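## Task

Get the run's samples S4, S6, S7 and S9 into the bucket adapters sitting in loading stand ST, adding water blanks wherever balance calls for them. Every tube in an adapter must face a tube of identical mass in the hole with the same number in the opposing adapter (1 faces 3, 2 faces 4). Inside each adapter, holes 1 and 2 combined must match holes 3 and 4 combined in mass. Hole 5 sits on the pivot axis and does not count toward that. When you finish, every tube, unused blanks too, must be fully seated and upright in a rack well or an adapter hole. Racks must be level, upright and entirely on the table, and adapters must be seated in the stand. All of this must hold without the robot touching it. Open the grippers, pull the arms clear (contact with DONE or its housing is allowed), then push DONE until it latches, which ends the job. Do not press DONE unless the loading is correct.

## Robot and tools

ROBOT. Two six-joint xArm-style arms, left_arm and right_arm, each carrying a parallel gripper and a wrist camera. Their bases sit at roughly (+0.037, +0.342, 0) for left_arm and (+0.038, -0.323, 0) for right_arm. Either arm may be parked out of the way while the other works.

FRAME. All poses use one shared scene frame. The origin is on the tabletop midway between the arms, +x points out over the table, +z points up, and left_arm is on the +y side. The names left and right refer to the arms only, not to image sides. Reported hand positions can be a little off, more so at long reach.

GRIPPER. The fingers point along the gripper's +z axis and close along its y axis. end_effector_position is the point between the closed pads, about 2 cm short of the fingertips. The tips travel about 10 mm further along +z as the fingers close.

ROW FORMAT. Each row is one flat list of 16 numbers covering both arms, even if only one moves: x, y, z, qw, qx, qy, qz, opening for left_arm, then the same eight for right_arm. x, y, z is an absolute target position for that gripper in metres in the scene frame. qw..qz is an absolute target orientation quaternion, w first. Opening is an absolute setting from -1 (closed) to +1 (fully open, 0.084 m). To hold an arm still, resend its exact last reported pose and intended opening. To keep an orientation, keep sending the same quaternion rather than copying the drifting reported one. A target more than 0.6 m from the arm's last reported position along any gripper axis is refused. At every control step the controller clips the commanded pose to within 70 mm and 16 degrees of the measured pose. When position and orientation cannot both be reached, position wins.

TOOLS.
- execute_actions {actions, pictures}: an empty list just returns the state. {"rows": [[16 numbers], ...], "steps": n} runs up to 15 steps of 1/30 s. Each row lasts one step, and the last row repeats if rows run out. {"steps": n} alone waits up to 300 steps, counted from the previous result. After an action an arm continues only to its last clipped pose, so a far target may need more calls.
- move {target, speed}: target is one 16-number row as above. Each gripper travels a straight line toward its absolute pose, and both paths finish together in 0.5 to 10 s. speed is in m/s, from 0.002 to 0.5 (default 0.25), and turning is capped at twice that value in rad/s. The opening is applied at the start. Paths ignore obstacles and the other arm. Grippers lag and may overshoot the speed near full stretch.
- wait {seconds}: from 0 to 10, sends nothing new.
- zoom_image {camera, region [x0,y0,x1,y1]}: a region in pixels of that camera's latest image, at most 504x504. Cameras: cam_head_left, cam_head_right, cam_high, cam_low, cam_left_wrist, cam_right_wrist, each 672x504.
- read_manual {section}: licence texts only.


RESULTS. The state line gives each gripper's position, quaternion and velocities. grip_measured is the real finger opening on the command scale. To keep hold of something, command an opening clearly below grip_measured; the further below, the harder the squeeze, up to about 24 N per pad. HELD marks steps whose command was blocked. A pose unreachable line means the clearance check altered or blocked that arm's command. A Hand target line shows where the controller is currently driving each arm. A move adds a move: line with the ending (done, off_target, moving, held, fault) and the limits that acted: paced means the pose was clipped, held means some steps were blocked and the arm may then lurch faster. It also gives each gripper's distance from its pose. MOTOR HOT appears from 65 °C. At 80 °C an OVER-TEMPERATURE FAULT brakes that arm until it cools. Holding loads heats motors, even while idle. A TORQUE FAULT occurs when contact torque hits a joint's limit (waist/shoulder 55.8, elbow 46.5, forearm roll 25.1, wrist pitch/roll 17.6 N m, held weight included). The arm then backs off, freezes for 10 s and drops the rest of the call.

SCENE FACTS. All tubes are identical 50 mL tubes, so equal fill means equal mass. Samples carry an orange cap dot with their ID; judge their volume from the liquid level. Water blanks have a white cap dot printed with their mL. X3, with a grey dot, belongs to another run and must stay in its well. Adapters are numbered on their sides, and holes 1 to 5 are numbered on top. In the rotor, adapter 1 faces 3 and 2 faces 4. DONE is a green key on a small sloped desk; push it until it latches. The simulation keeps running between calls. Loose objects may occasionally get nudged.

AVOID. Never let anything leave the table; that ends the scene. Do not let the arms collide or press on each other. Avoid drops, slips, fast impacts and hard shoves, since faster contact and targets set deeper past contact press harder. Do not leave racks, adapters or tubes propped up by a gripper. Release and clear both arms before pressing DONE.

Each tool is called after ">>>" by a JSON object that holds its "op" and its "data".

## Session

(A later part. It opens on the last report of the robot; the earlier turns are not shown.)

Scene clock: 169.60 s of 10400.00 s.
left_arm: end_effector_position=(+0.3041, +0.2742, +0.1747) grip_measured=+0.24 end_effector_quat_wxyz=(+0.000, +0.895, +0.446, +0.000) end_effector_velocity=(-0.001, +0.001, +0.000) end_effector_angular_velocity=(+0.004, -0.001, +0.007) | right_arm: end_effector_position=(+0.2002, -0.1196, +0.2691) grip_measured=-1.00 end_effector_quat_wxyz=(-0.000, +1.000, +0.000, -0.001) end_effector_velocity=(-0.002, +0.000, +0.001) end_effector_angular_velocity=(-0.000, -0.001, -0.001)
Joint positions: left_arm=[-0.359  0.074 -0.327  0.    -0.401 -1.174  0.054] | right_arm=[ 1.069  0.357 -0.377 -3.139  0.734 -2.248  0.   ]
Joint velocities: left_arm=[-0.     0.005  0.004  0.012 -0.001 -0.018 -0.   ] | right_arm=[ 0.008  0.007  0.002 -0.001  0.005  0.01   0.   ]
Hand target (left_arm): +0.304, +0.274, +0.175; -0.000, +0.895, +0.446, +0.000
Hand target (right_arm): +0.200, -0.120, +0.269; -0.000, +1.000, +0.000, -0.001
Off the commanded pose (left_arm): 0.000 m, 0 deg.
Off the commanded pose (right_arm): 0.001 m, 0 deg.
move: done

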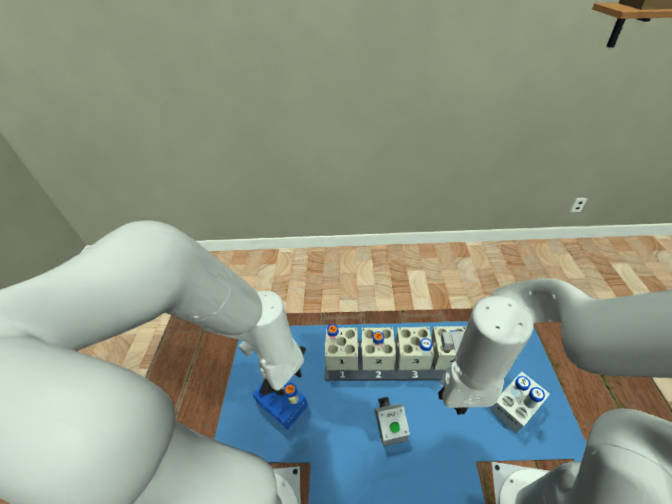

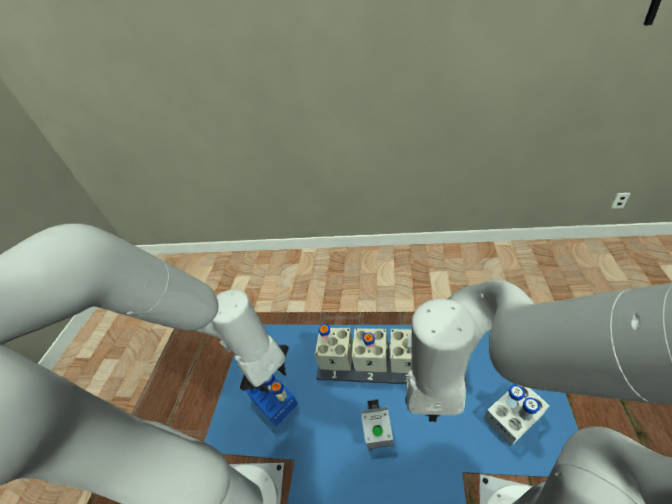

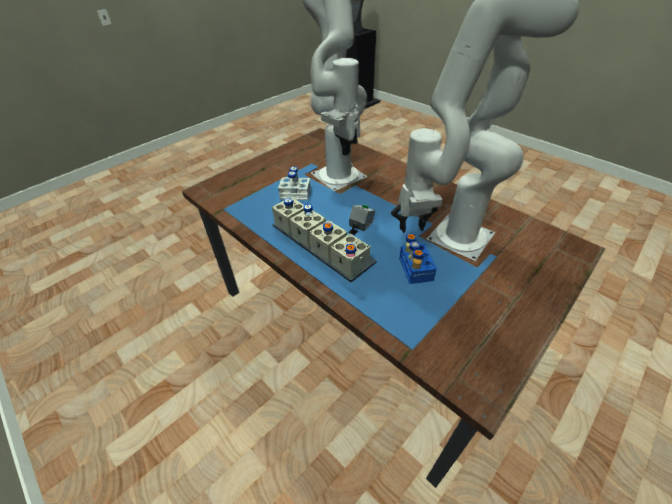

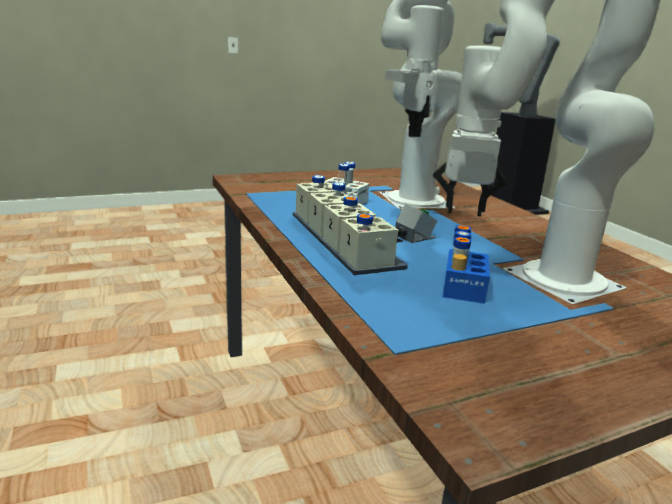

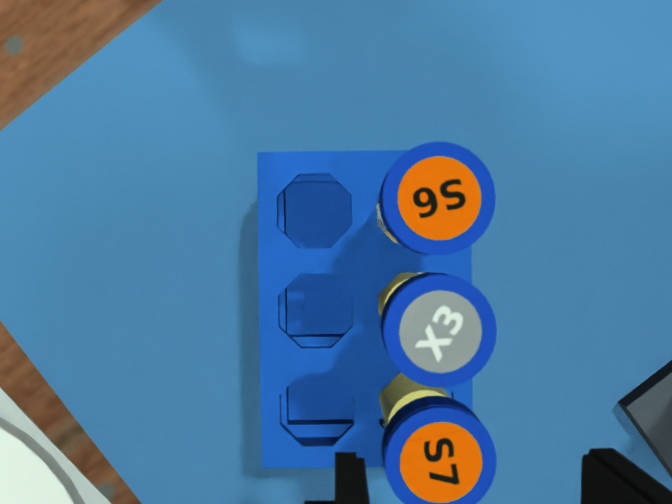

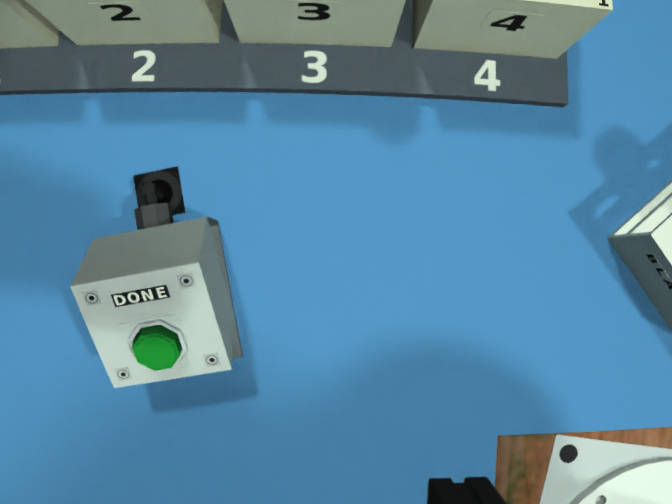

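>>> {"op": "move", "data": {"target": [0.3036,0.277,0.114,0,0.895,0.446,0,0.25,0.22,-0.2,0.28,0,1,0,0,-1], "speed": 0.08}}

>>> {"op": "execute_actions", "data": {"actions": [{"rows":[[0.3036,0.277,0.114,0,0.895,0.446,0,-0.45,0.22,-0.2,0.28,0,1,0,0,-1]]}], "pictures": false}}

>>> {"op": "move", "data": {"target": [0.3036,0.277,0.25,0,0.895,0.446,0,-0.45,0.27,-0.36,0.28,0,1,0,0,-1], "speed": 0.14}}

>>> {"op": "move", "data": {"target": [0.484,-0.056,0.25,0,1,0,0,-0.45,0.27,-0.36,0.28,0,1,0,0,-1]}}

>>> {"op": "move", "data": {"target": [0.484,-0.056,0.205,0,1,0,0,-0.45,0.27,-0.36,0.28,0,1,0,0,-1], "speed": 0.1}}

Scene clock: 183.17 s of 10400.00 s.
left_arm: end_effector_position=(+0.3037, +0.2771, +0.1142) grip_measured=+0.24 end_effector_quat_wxyz=(-0.000, +0.895, +0.446, +0.000) end_effector_velocity=(+0.000, -0.000, -0.002) end_effector_angular_velocity=(-0.000, +0.000, -0.001) | right_arm: end_effector_position=(+0.2197, -0.1995, +0.2797) grip_measured=-1.00 end_effector_quat_wxyz=(+0.000, +1.000, +0.000, +0.000) end_effector_velocity=(+0.001, -0.002, +0.000) end_effector_angular_velocity=(+0.002, +0.001, +0.000)
Joint positions: left_arm=[-0.349 -0.129 -0.31   0.002 -0.181 -1.168  0.054] | right_arm=[ 0.771  0.526 -0.303 -3.142  0.829 -2.544  0.   ]
Joint velocities: left_arm=[ 0.    -0.007 -0.001 -0.     0.006  0.001  0.   ] | right_arm=[-0.013  0.003  0.     0.003  0.002 -0.015  0.   ]
Hand target (left_arm): +0.304, +0.277, +0.114; -0.000, +0.895, +0.446, +0.000
Hand target (right_arm): +0.220, -0.200, +0.280; -0.000, +1.000, +0.000, +0.000
Off the commanded pose (left_arm): 0.000 m, 0 deg.
Off the commanded pose (right_arm): 0.001 m, 0 deg.
After step 90, 9.00 s passed at rest.
move: done

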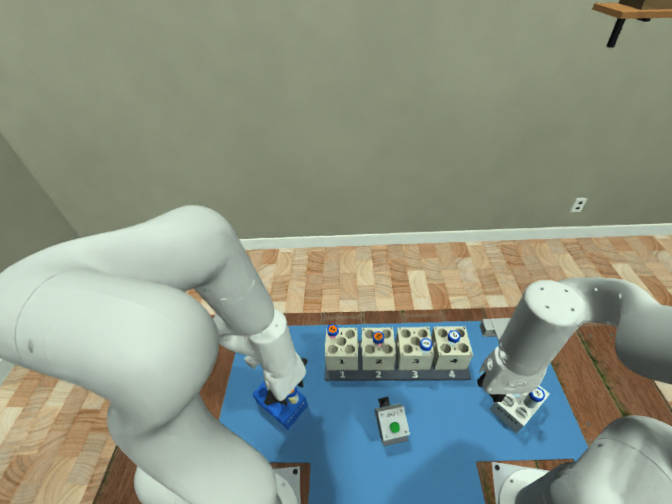

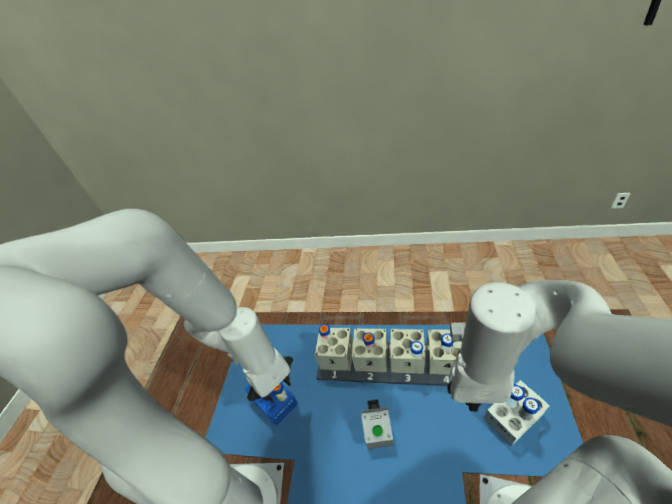

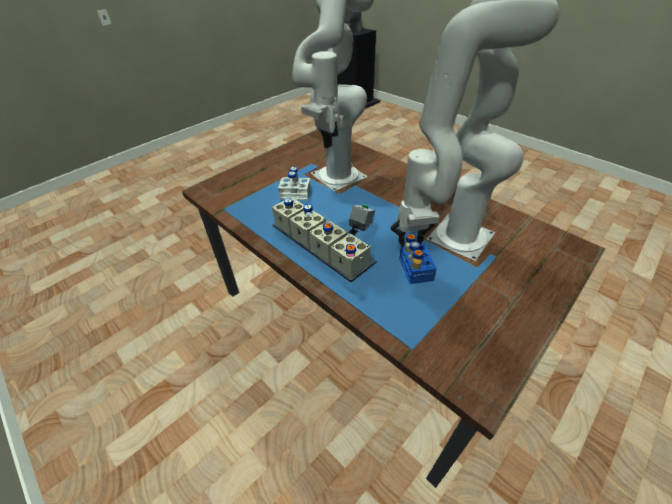

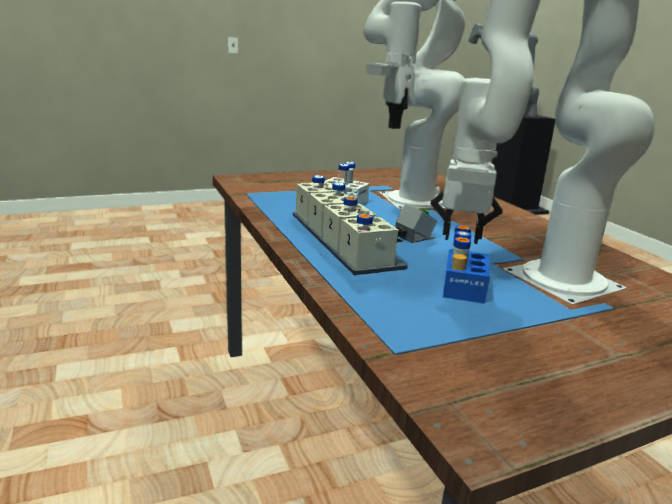

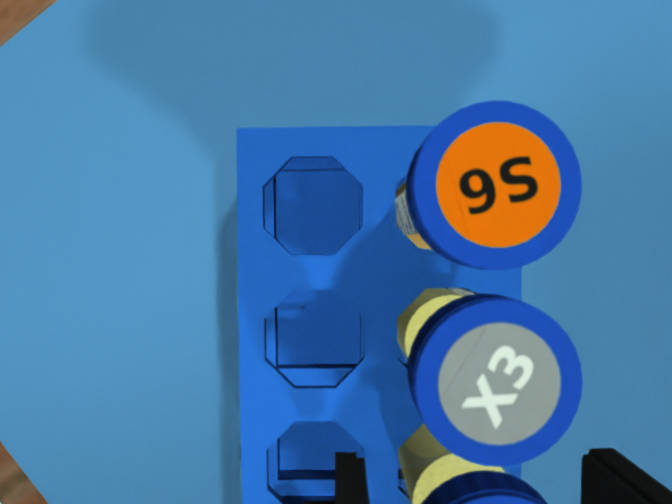

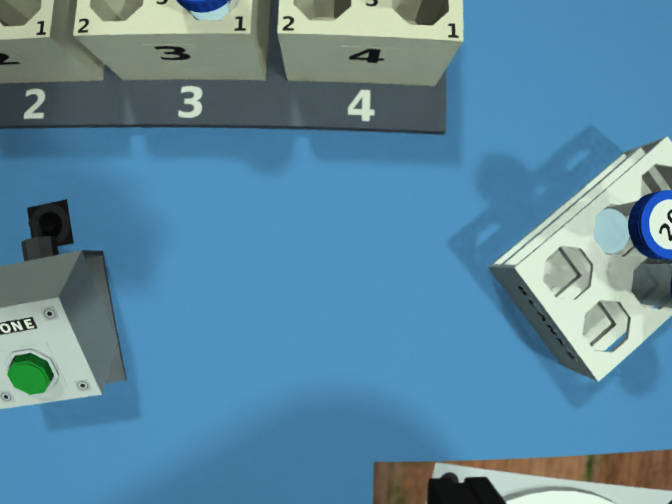

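Scene clock: 183.67 s of 10400.00 s.
left_arm: end_effector_position=(+0.3037, +0.2770, +0.1140) grip_measured=-0.26 end_effector_quat_wxyz=(+0.000, +0.895, +0.446, +0.000) end_effector_velocity=(-0.001, +0.000, -0.001) end_effector_angular_velocity=(+0.000, +0.002, +0.001) | right_arm: end_effector_position=(+0.2200, -0.2000, +0.2800) grip_measured=-1.00 end_effector_quat_wxyz=(+0.000, +1.000, +0.000, +0.000) end_effector_velocity=(+0.000, +0.000, +0.001) end_effector_angular_velocity=(+0.001, -0.001, -0.001)
Joint positions: left_arm=[-0.349 -0.13  -0.31   0.    -0.18  -1.166  0.033] | right_arm=[ 0.767  0.526 -0.304 -3.142  0.83  -2.548  0.   ]
Joint velocities: left_arm=[-0.    -0.001  0.001 -0.001 -0.    -0.     0.   ] | right_arm=[-0.001  0.001 -0.001 -0.     0.001 -0.     0.   ]
Hand target (left_arm): +0.304, +0.277, +0.114; -0.000, +0.895, +0.446, +0.000
Hand target (right_arm): +0.220, -0.200, +0.280; +0.000, +1.000, -0.000, +0.000
Off the commanded pose (left_arm): 0.000 m, 0 deg.
Off the commanded pose (right_arm): 0.000 m, 0 deg.
Steps of this call (steps 1 to 15: all 15 steps of this action). Readings (end_effector_position):
1: left_arm (+0.3037, +0.2771, +0.1142) | right_arm (+0.2197, -0.1995, +0.2798)
2: left_arm (+0.3037, +0.2771, +0.1141) | right_arm (+0.2198, -0.1996, +0.2798)
4: left_arm (+0.3037, +0.2770, +0.1141) | right_arm (+0.2199, -0.1998, +0.2799)
8: left_arm (+0.3037, +0.2770, +0.1141) | right_arm (+0.2200, -0.1999, +0.2800)
15: the state above

Scene clock: 185.70 s of 10400.00 s.
left_arm: end_effector_position=(+0.3034, +0.2768, +0.2497) grip_measured=-0.26 end_effector_quat_wxyz=(+0.000, +0.895, +0.446, -0.000) end_effector_velocity=(+0.000, -0.000, +0.002) end_effector_angular_velocity=(-0.000, -0.002, +0.001) | right_arm: end_effector_position=(+0.2697, -0.3594, +0.2801) grip_measured=-1.00 end_effector_quat_wxyz=(+0.001, +1.000, -0.000, +0.001) end_effector_velocity=(+0.001, -0.002, -0.000) end_effector_angular_velocity=(+0.004, +0.001, +0.001)
Joint positions: left_arm=[-0.349  0.272 -0.386 -0.001 -0.658 -1.164  0.033] | right_arm=[ 0.019  0.471 -0.335 -3.144  0.803 -3.294  0.   ]
Joint velocities: left_arm=[-0.     0.006 -0.002  0.    -0.006 -0.001 -0.   ] | right_arm=[-0.013 -0.008 -0.004  0.005 -0.002 -0.016  0.   ]
Hand target (left_arm): +0.303, +0.277, +0.250; +0.000, +0.895, +0.446, -0.000
Hand target (right_arm): +0.270, -0.360, +0.280; +0.001, +1.000, -0.000, +0.001
Off the commanded pose (left_arm): 0.000 m, 0 deg.
Off the commanded pose (right_arm): 0.001 m, 0 deg.
move: done

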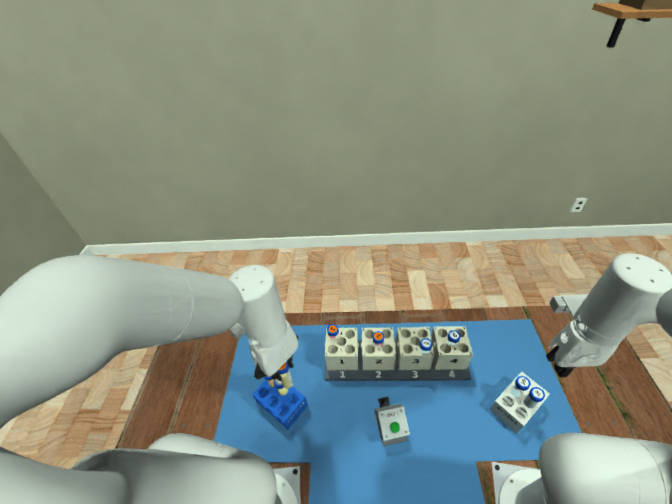

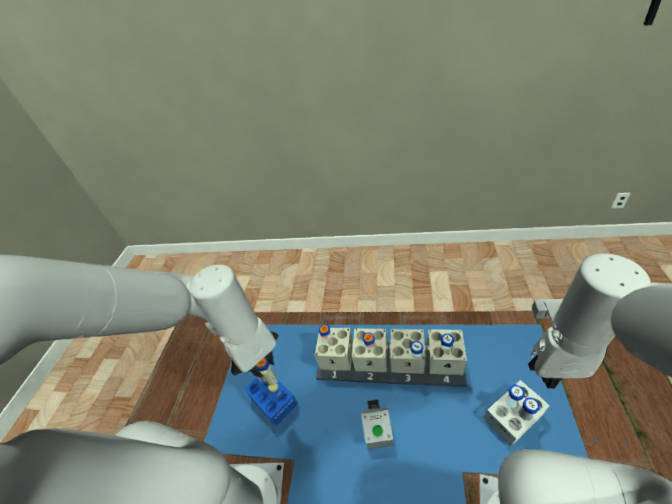

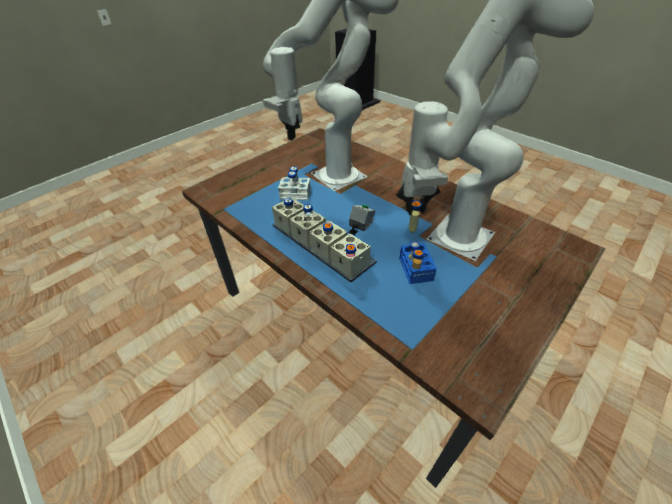

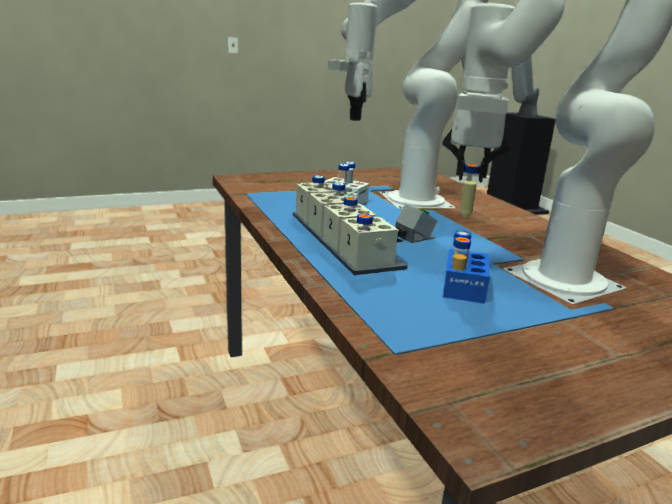

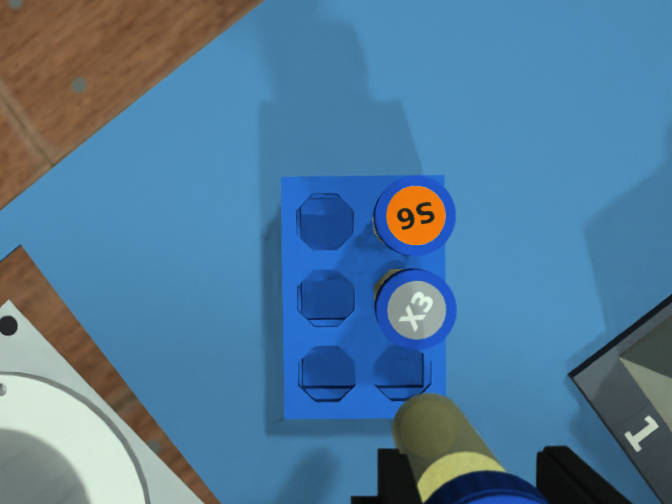

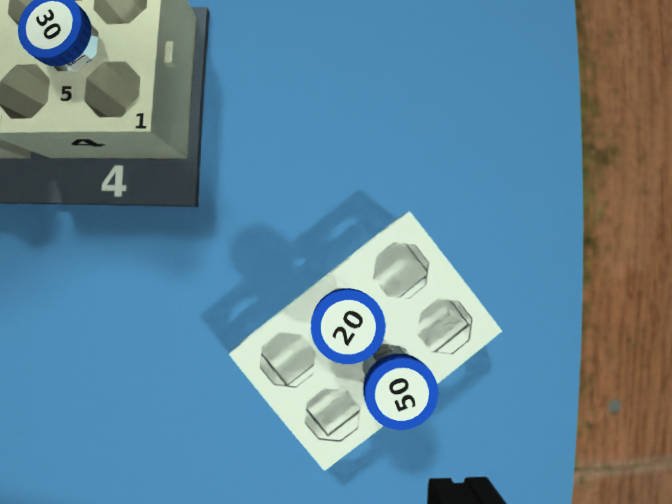

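Scene clock: 188.23 s of 10400.00 s.
left_arm: end_effector_position=(+0.4842, -0.0557, +0.2505) grip_measured=-0.26 end_effector_quat_wxyz=(+0.001, +1.000, +0.000, -0.000) end_effector_velocity=(+0.001, -0.001, -0.001) end_effector_angular_velocity=(+0.002, +0.003, -0.004) | right_arm: end_effector_position=(+0.2700, -0.3600, +0.2800) grip_measured=-1.00 end_effector_quat_wxyz=(+0.000, +1.000, -0.000, +0.000) end_effector_velocity=(-0.000, +0.000, -0.000) end_effector_angular_velocity=(+0.000, +0.001, +0.000)
Joint positions: left_arm=[-0.835 -0.528 -1.287 -0.002 -0.759 -0.726  0.033] | right_arm=[ 0.015  0.467 -0.336 -3.142  0.804 -3.3    0.   ]
Joint velocities: left_arm=[-0.001 -0.007 -0.008 -0.001 -0.005  0.004  0.   ] | right_arm=[ 0.001 -0.     0.     0.     0.001  0.     0.   ]
Hand target (left_arm): +0.484, -0.056, +0.250; +0.001, +1.000, -0.000, -0.001
Hand target (right_arm): +0.270, -0.360, +0.280; +0.000, +1.000, -0.000, +0.000
Off the commanded pose (left_arm): 0.001 m, 0 deg.
Off the commanded pose (right_arm): 0.000 m, 0 deg.
move: done

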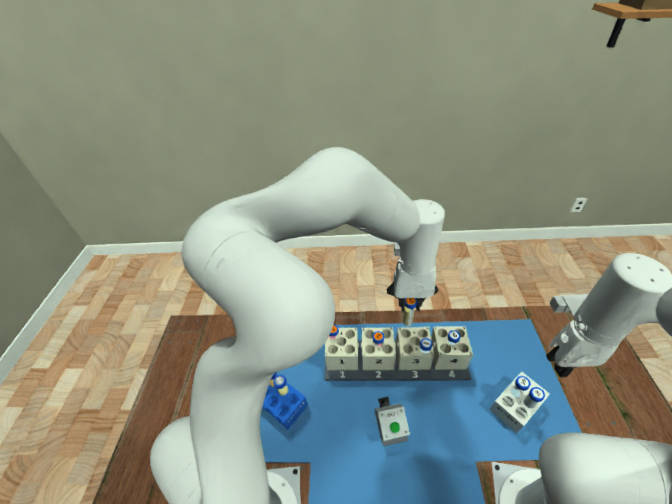

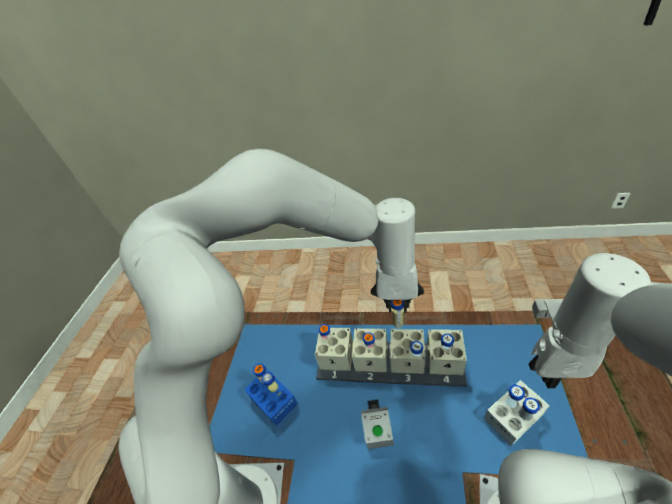

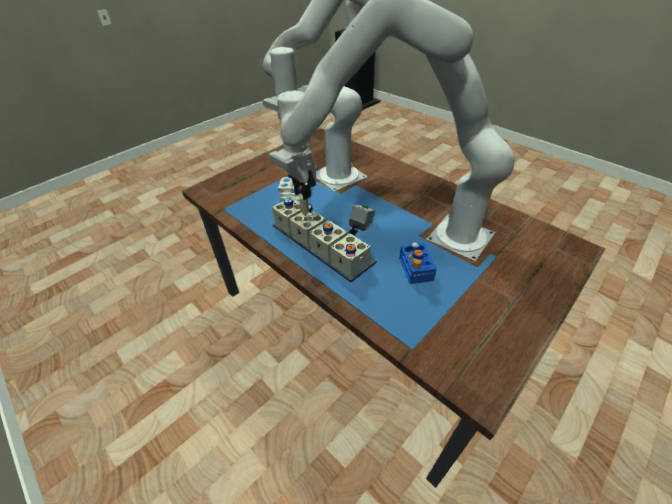

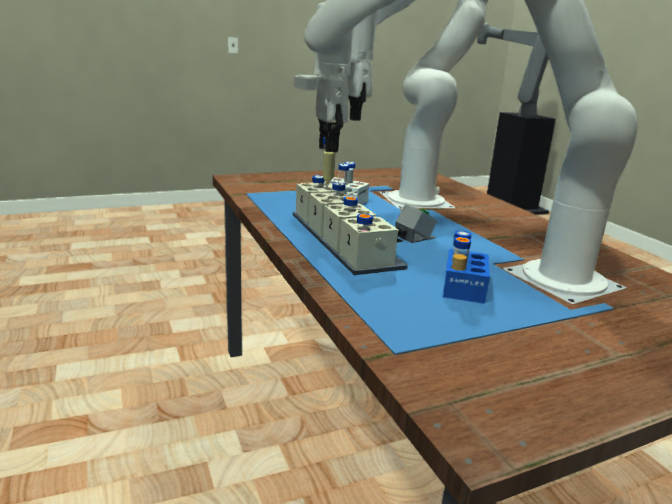

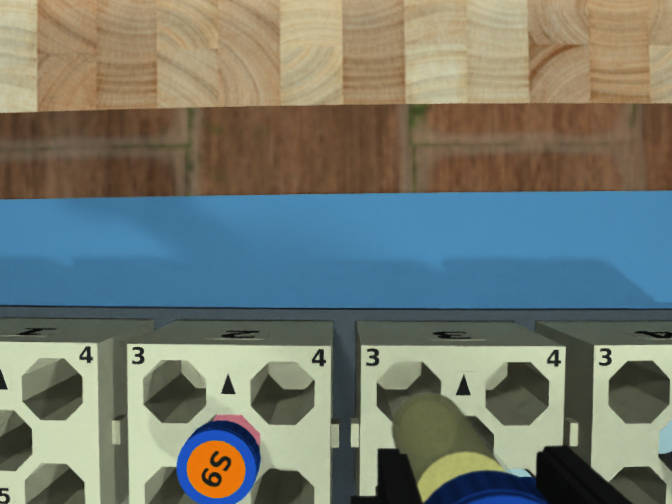

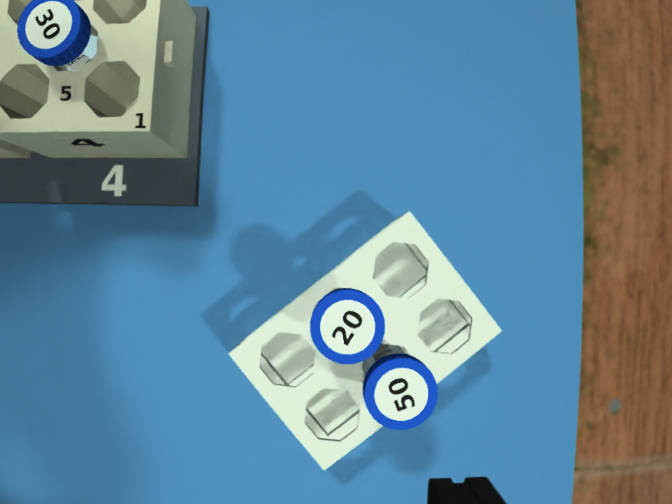

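Scene clock: 189.20 s of 10400.00 s.
left_arm: end_effector_position=(+0.4841, -0.0560, +0.2053) grip_measured=-0.26 end_effector_quat_wxyz=(+0.000, +1.000, +0.000, +0.000) end_effector_velocity=(-0.000, +0.000, -0.003) end_effector_angular_velocity=(+0.002, +0.000, -0.004) | right_arm: end_effector_position=(+0.2700, -0.3600, +0.2800) grip_measured=-1.00 end_effector_quat_wxyz=(+0.000, +1.000, -0.000, -0.000) end_effector_velocity=(+0.001, -0.000, +0.001) end_effector_angular_velocity=(-0.001, -0.003, -0.000)
Joint positions: left_arm=[-0.837 -0.586 -1.26   0.    -0.674 -0.728  0.033] | right_arm=[ 0.015  0.467 -0.336 -3.142  0.804 -3.3    0.   ]
Joint velocities: left_arm=[-0.001 -0.004  0.001  0.002  0.004  0.002 -0.   ] | right_arm=[-0.     0.001 -0.001 -0.    -0.001  0.     0.   ]
Hand target (left_arm): +0.484, -0.056, +0.205; -0.000, +1.000, +0.000, +0.000
Hand target (right_arm): +0.270, -0.360, +0.280; +0.000, +1.000, -0.000, +0.000
Off the commanded pose (left_arm): 0.000 m, 0 deg.
Off the commanded pose (right_arm): 0.000 m, 0 deg.
move: done

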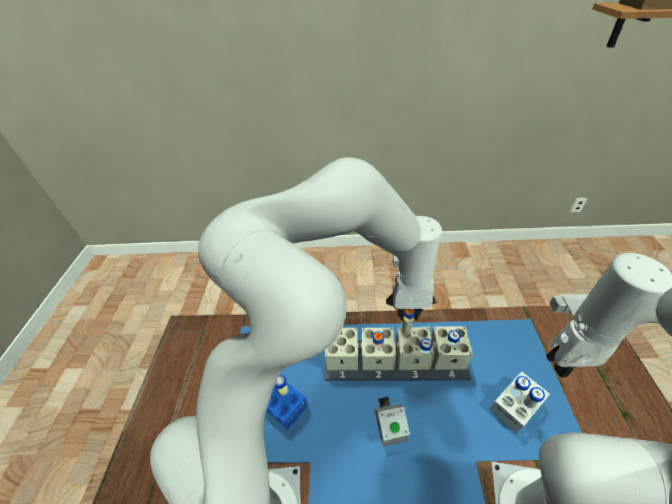

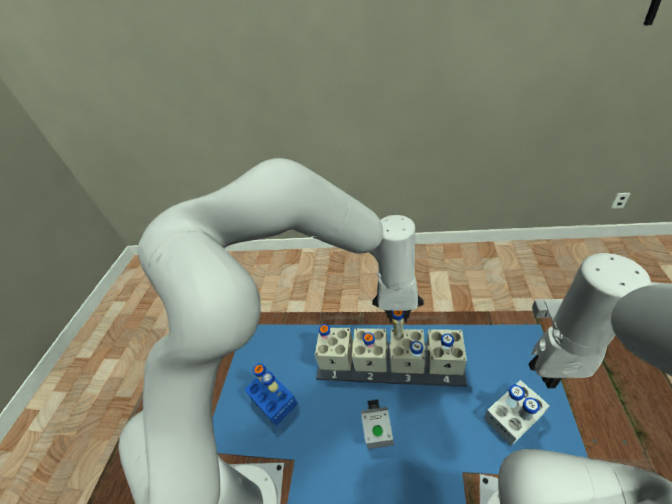

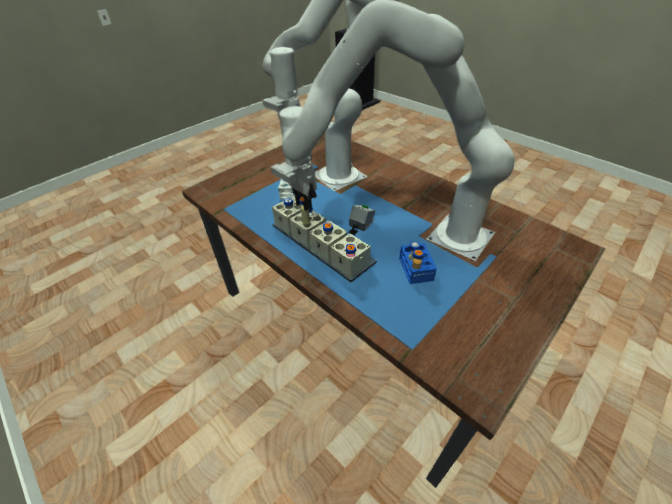

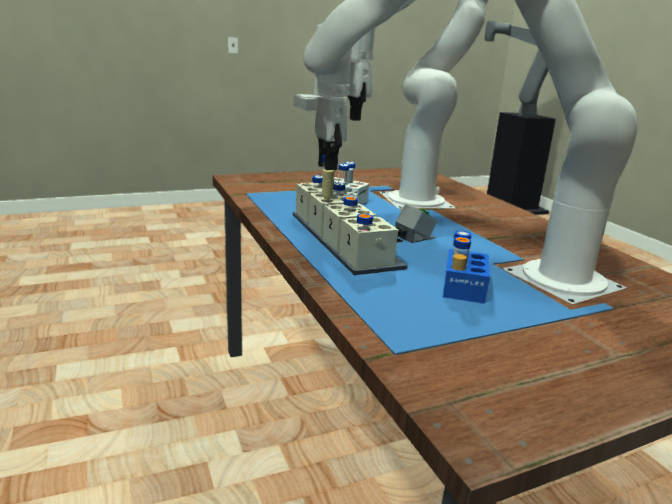

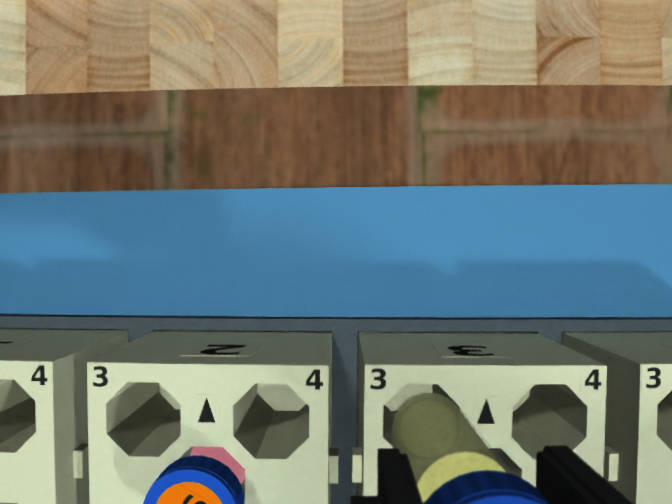

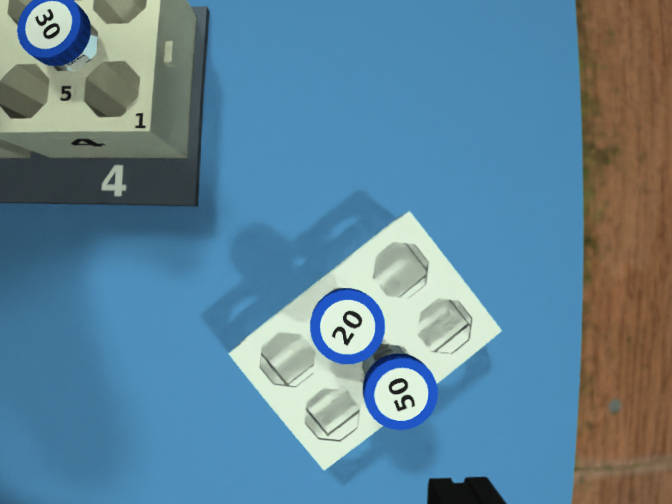

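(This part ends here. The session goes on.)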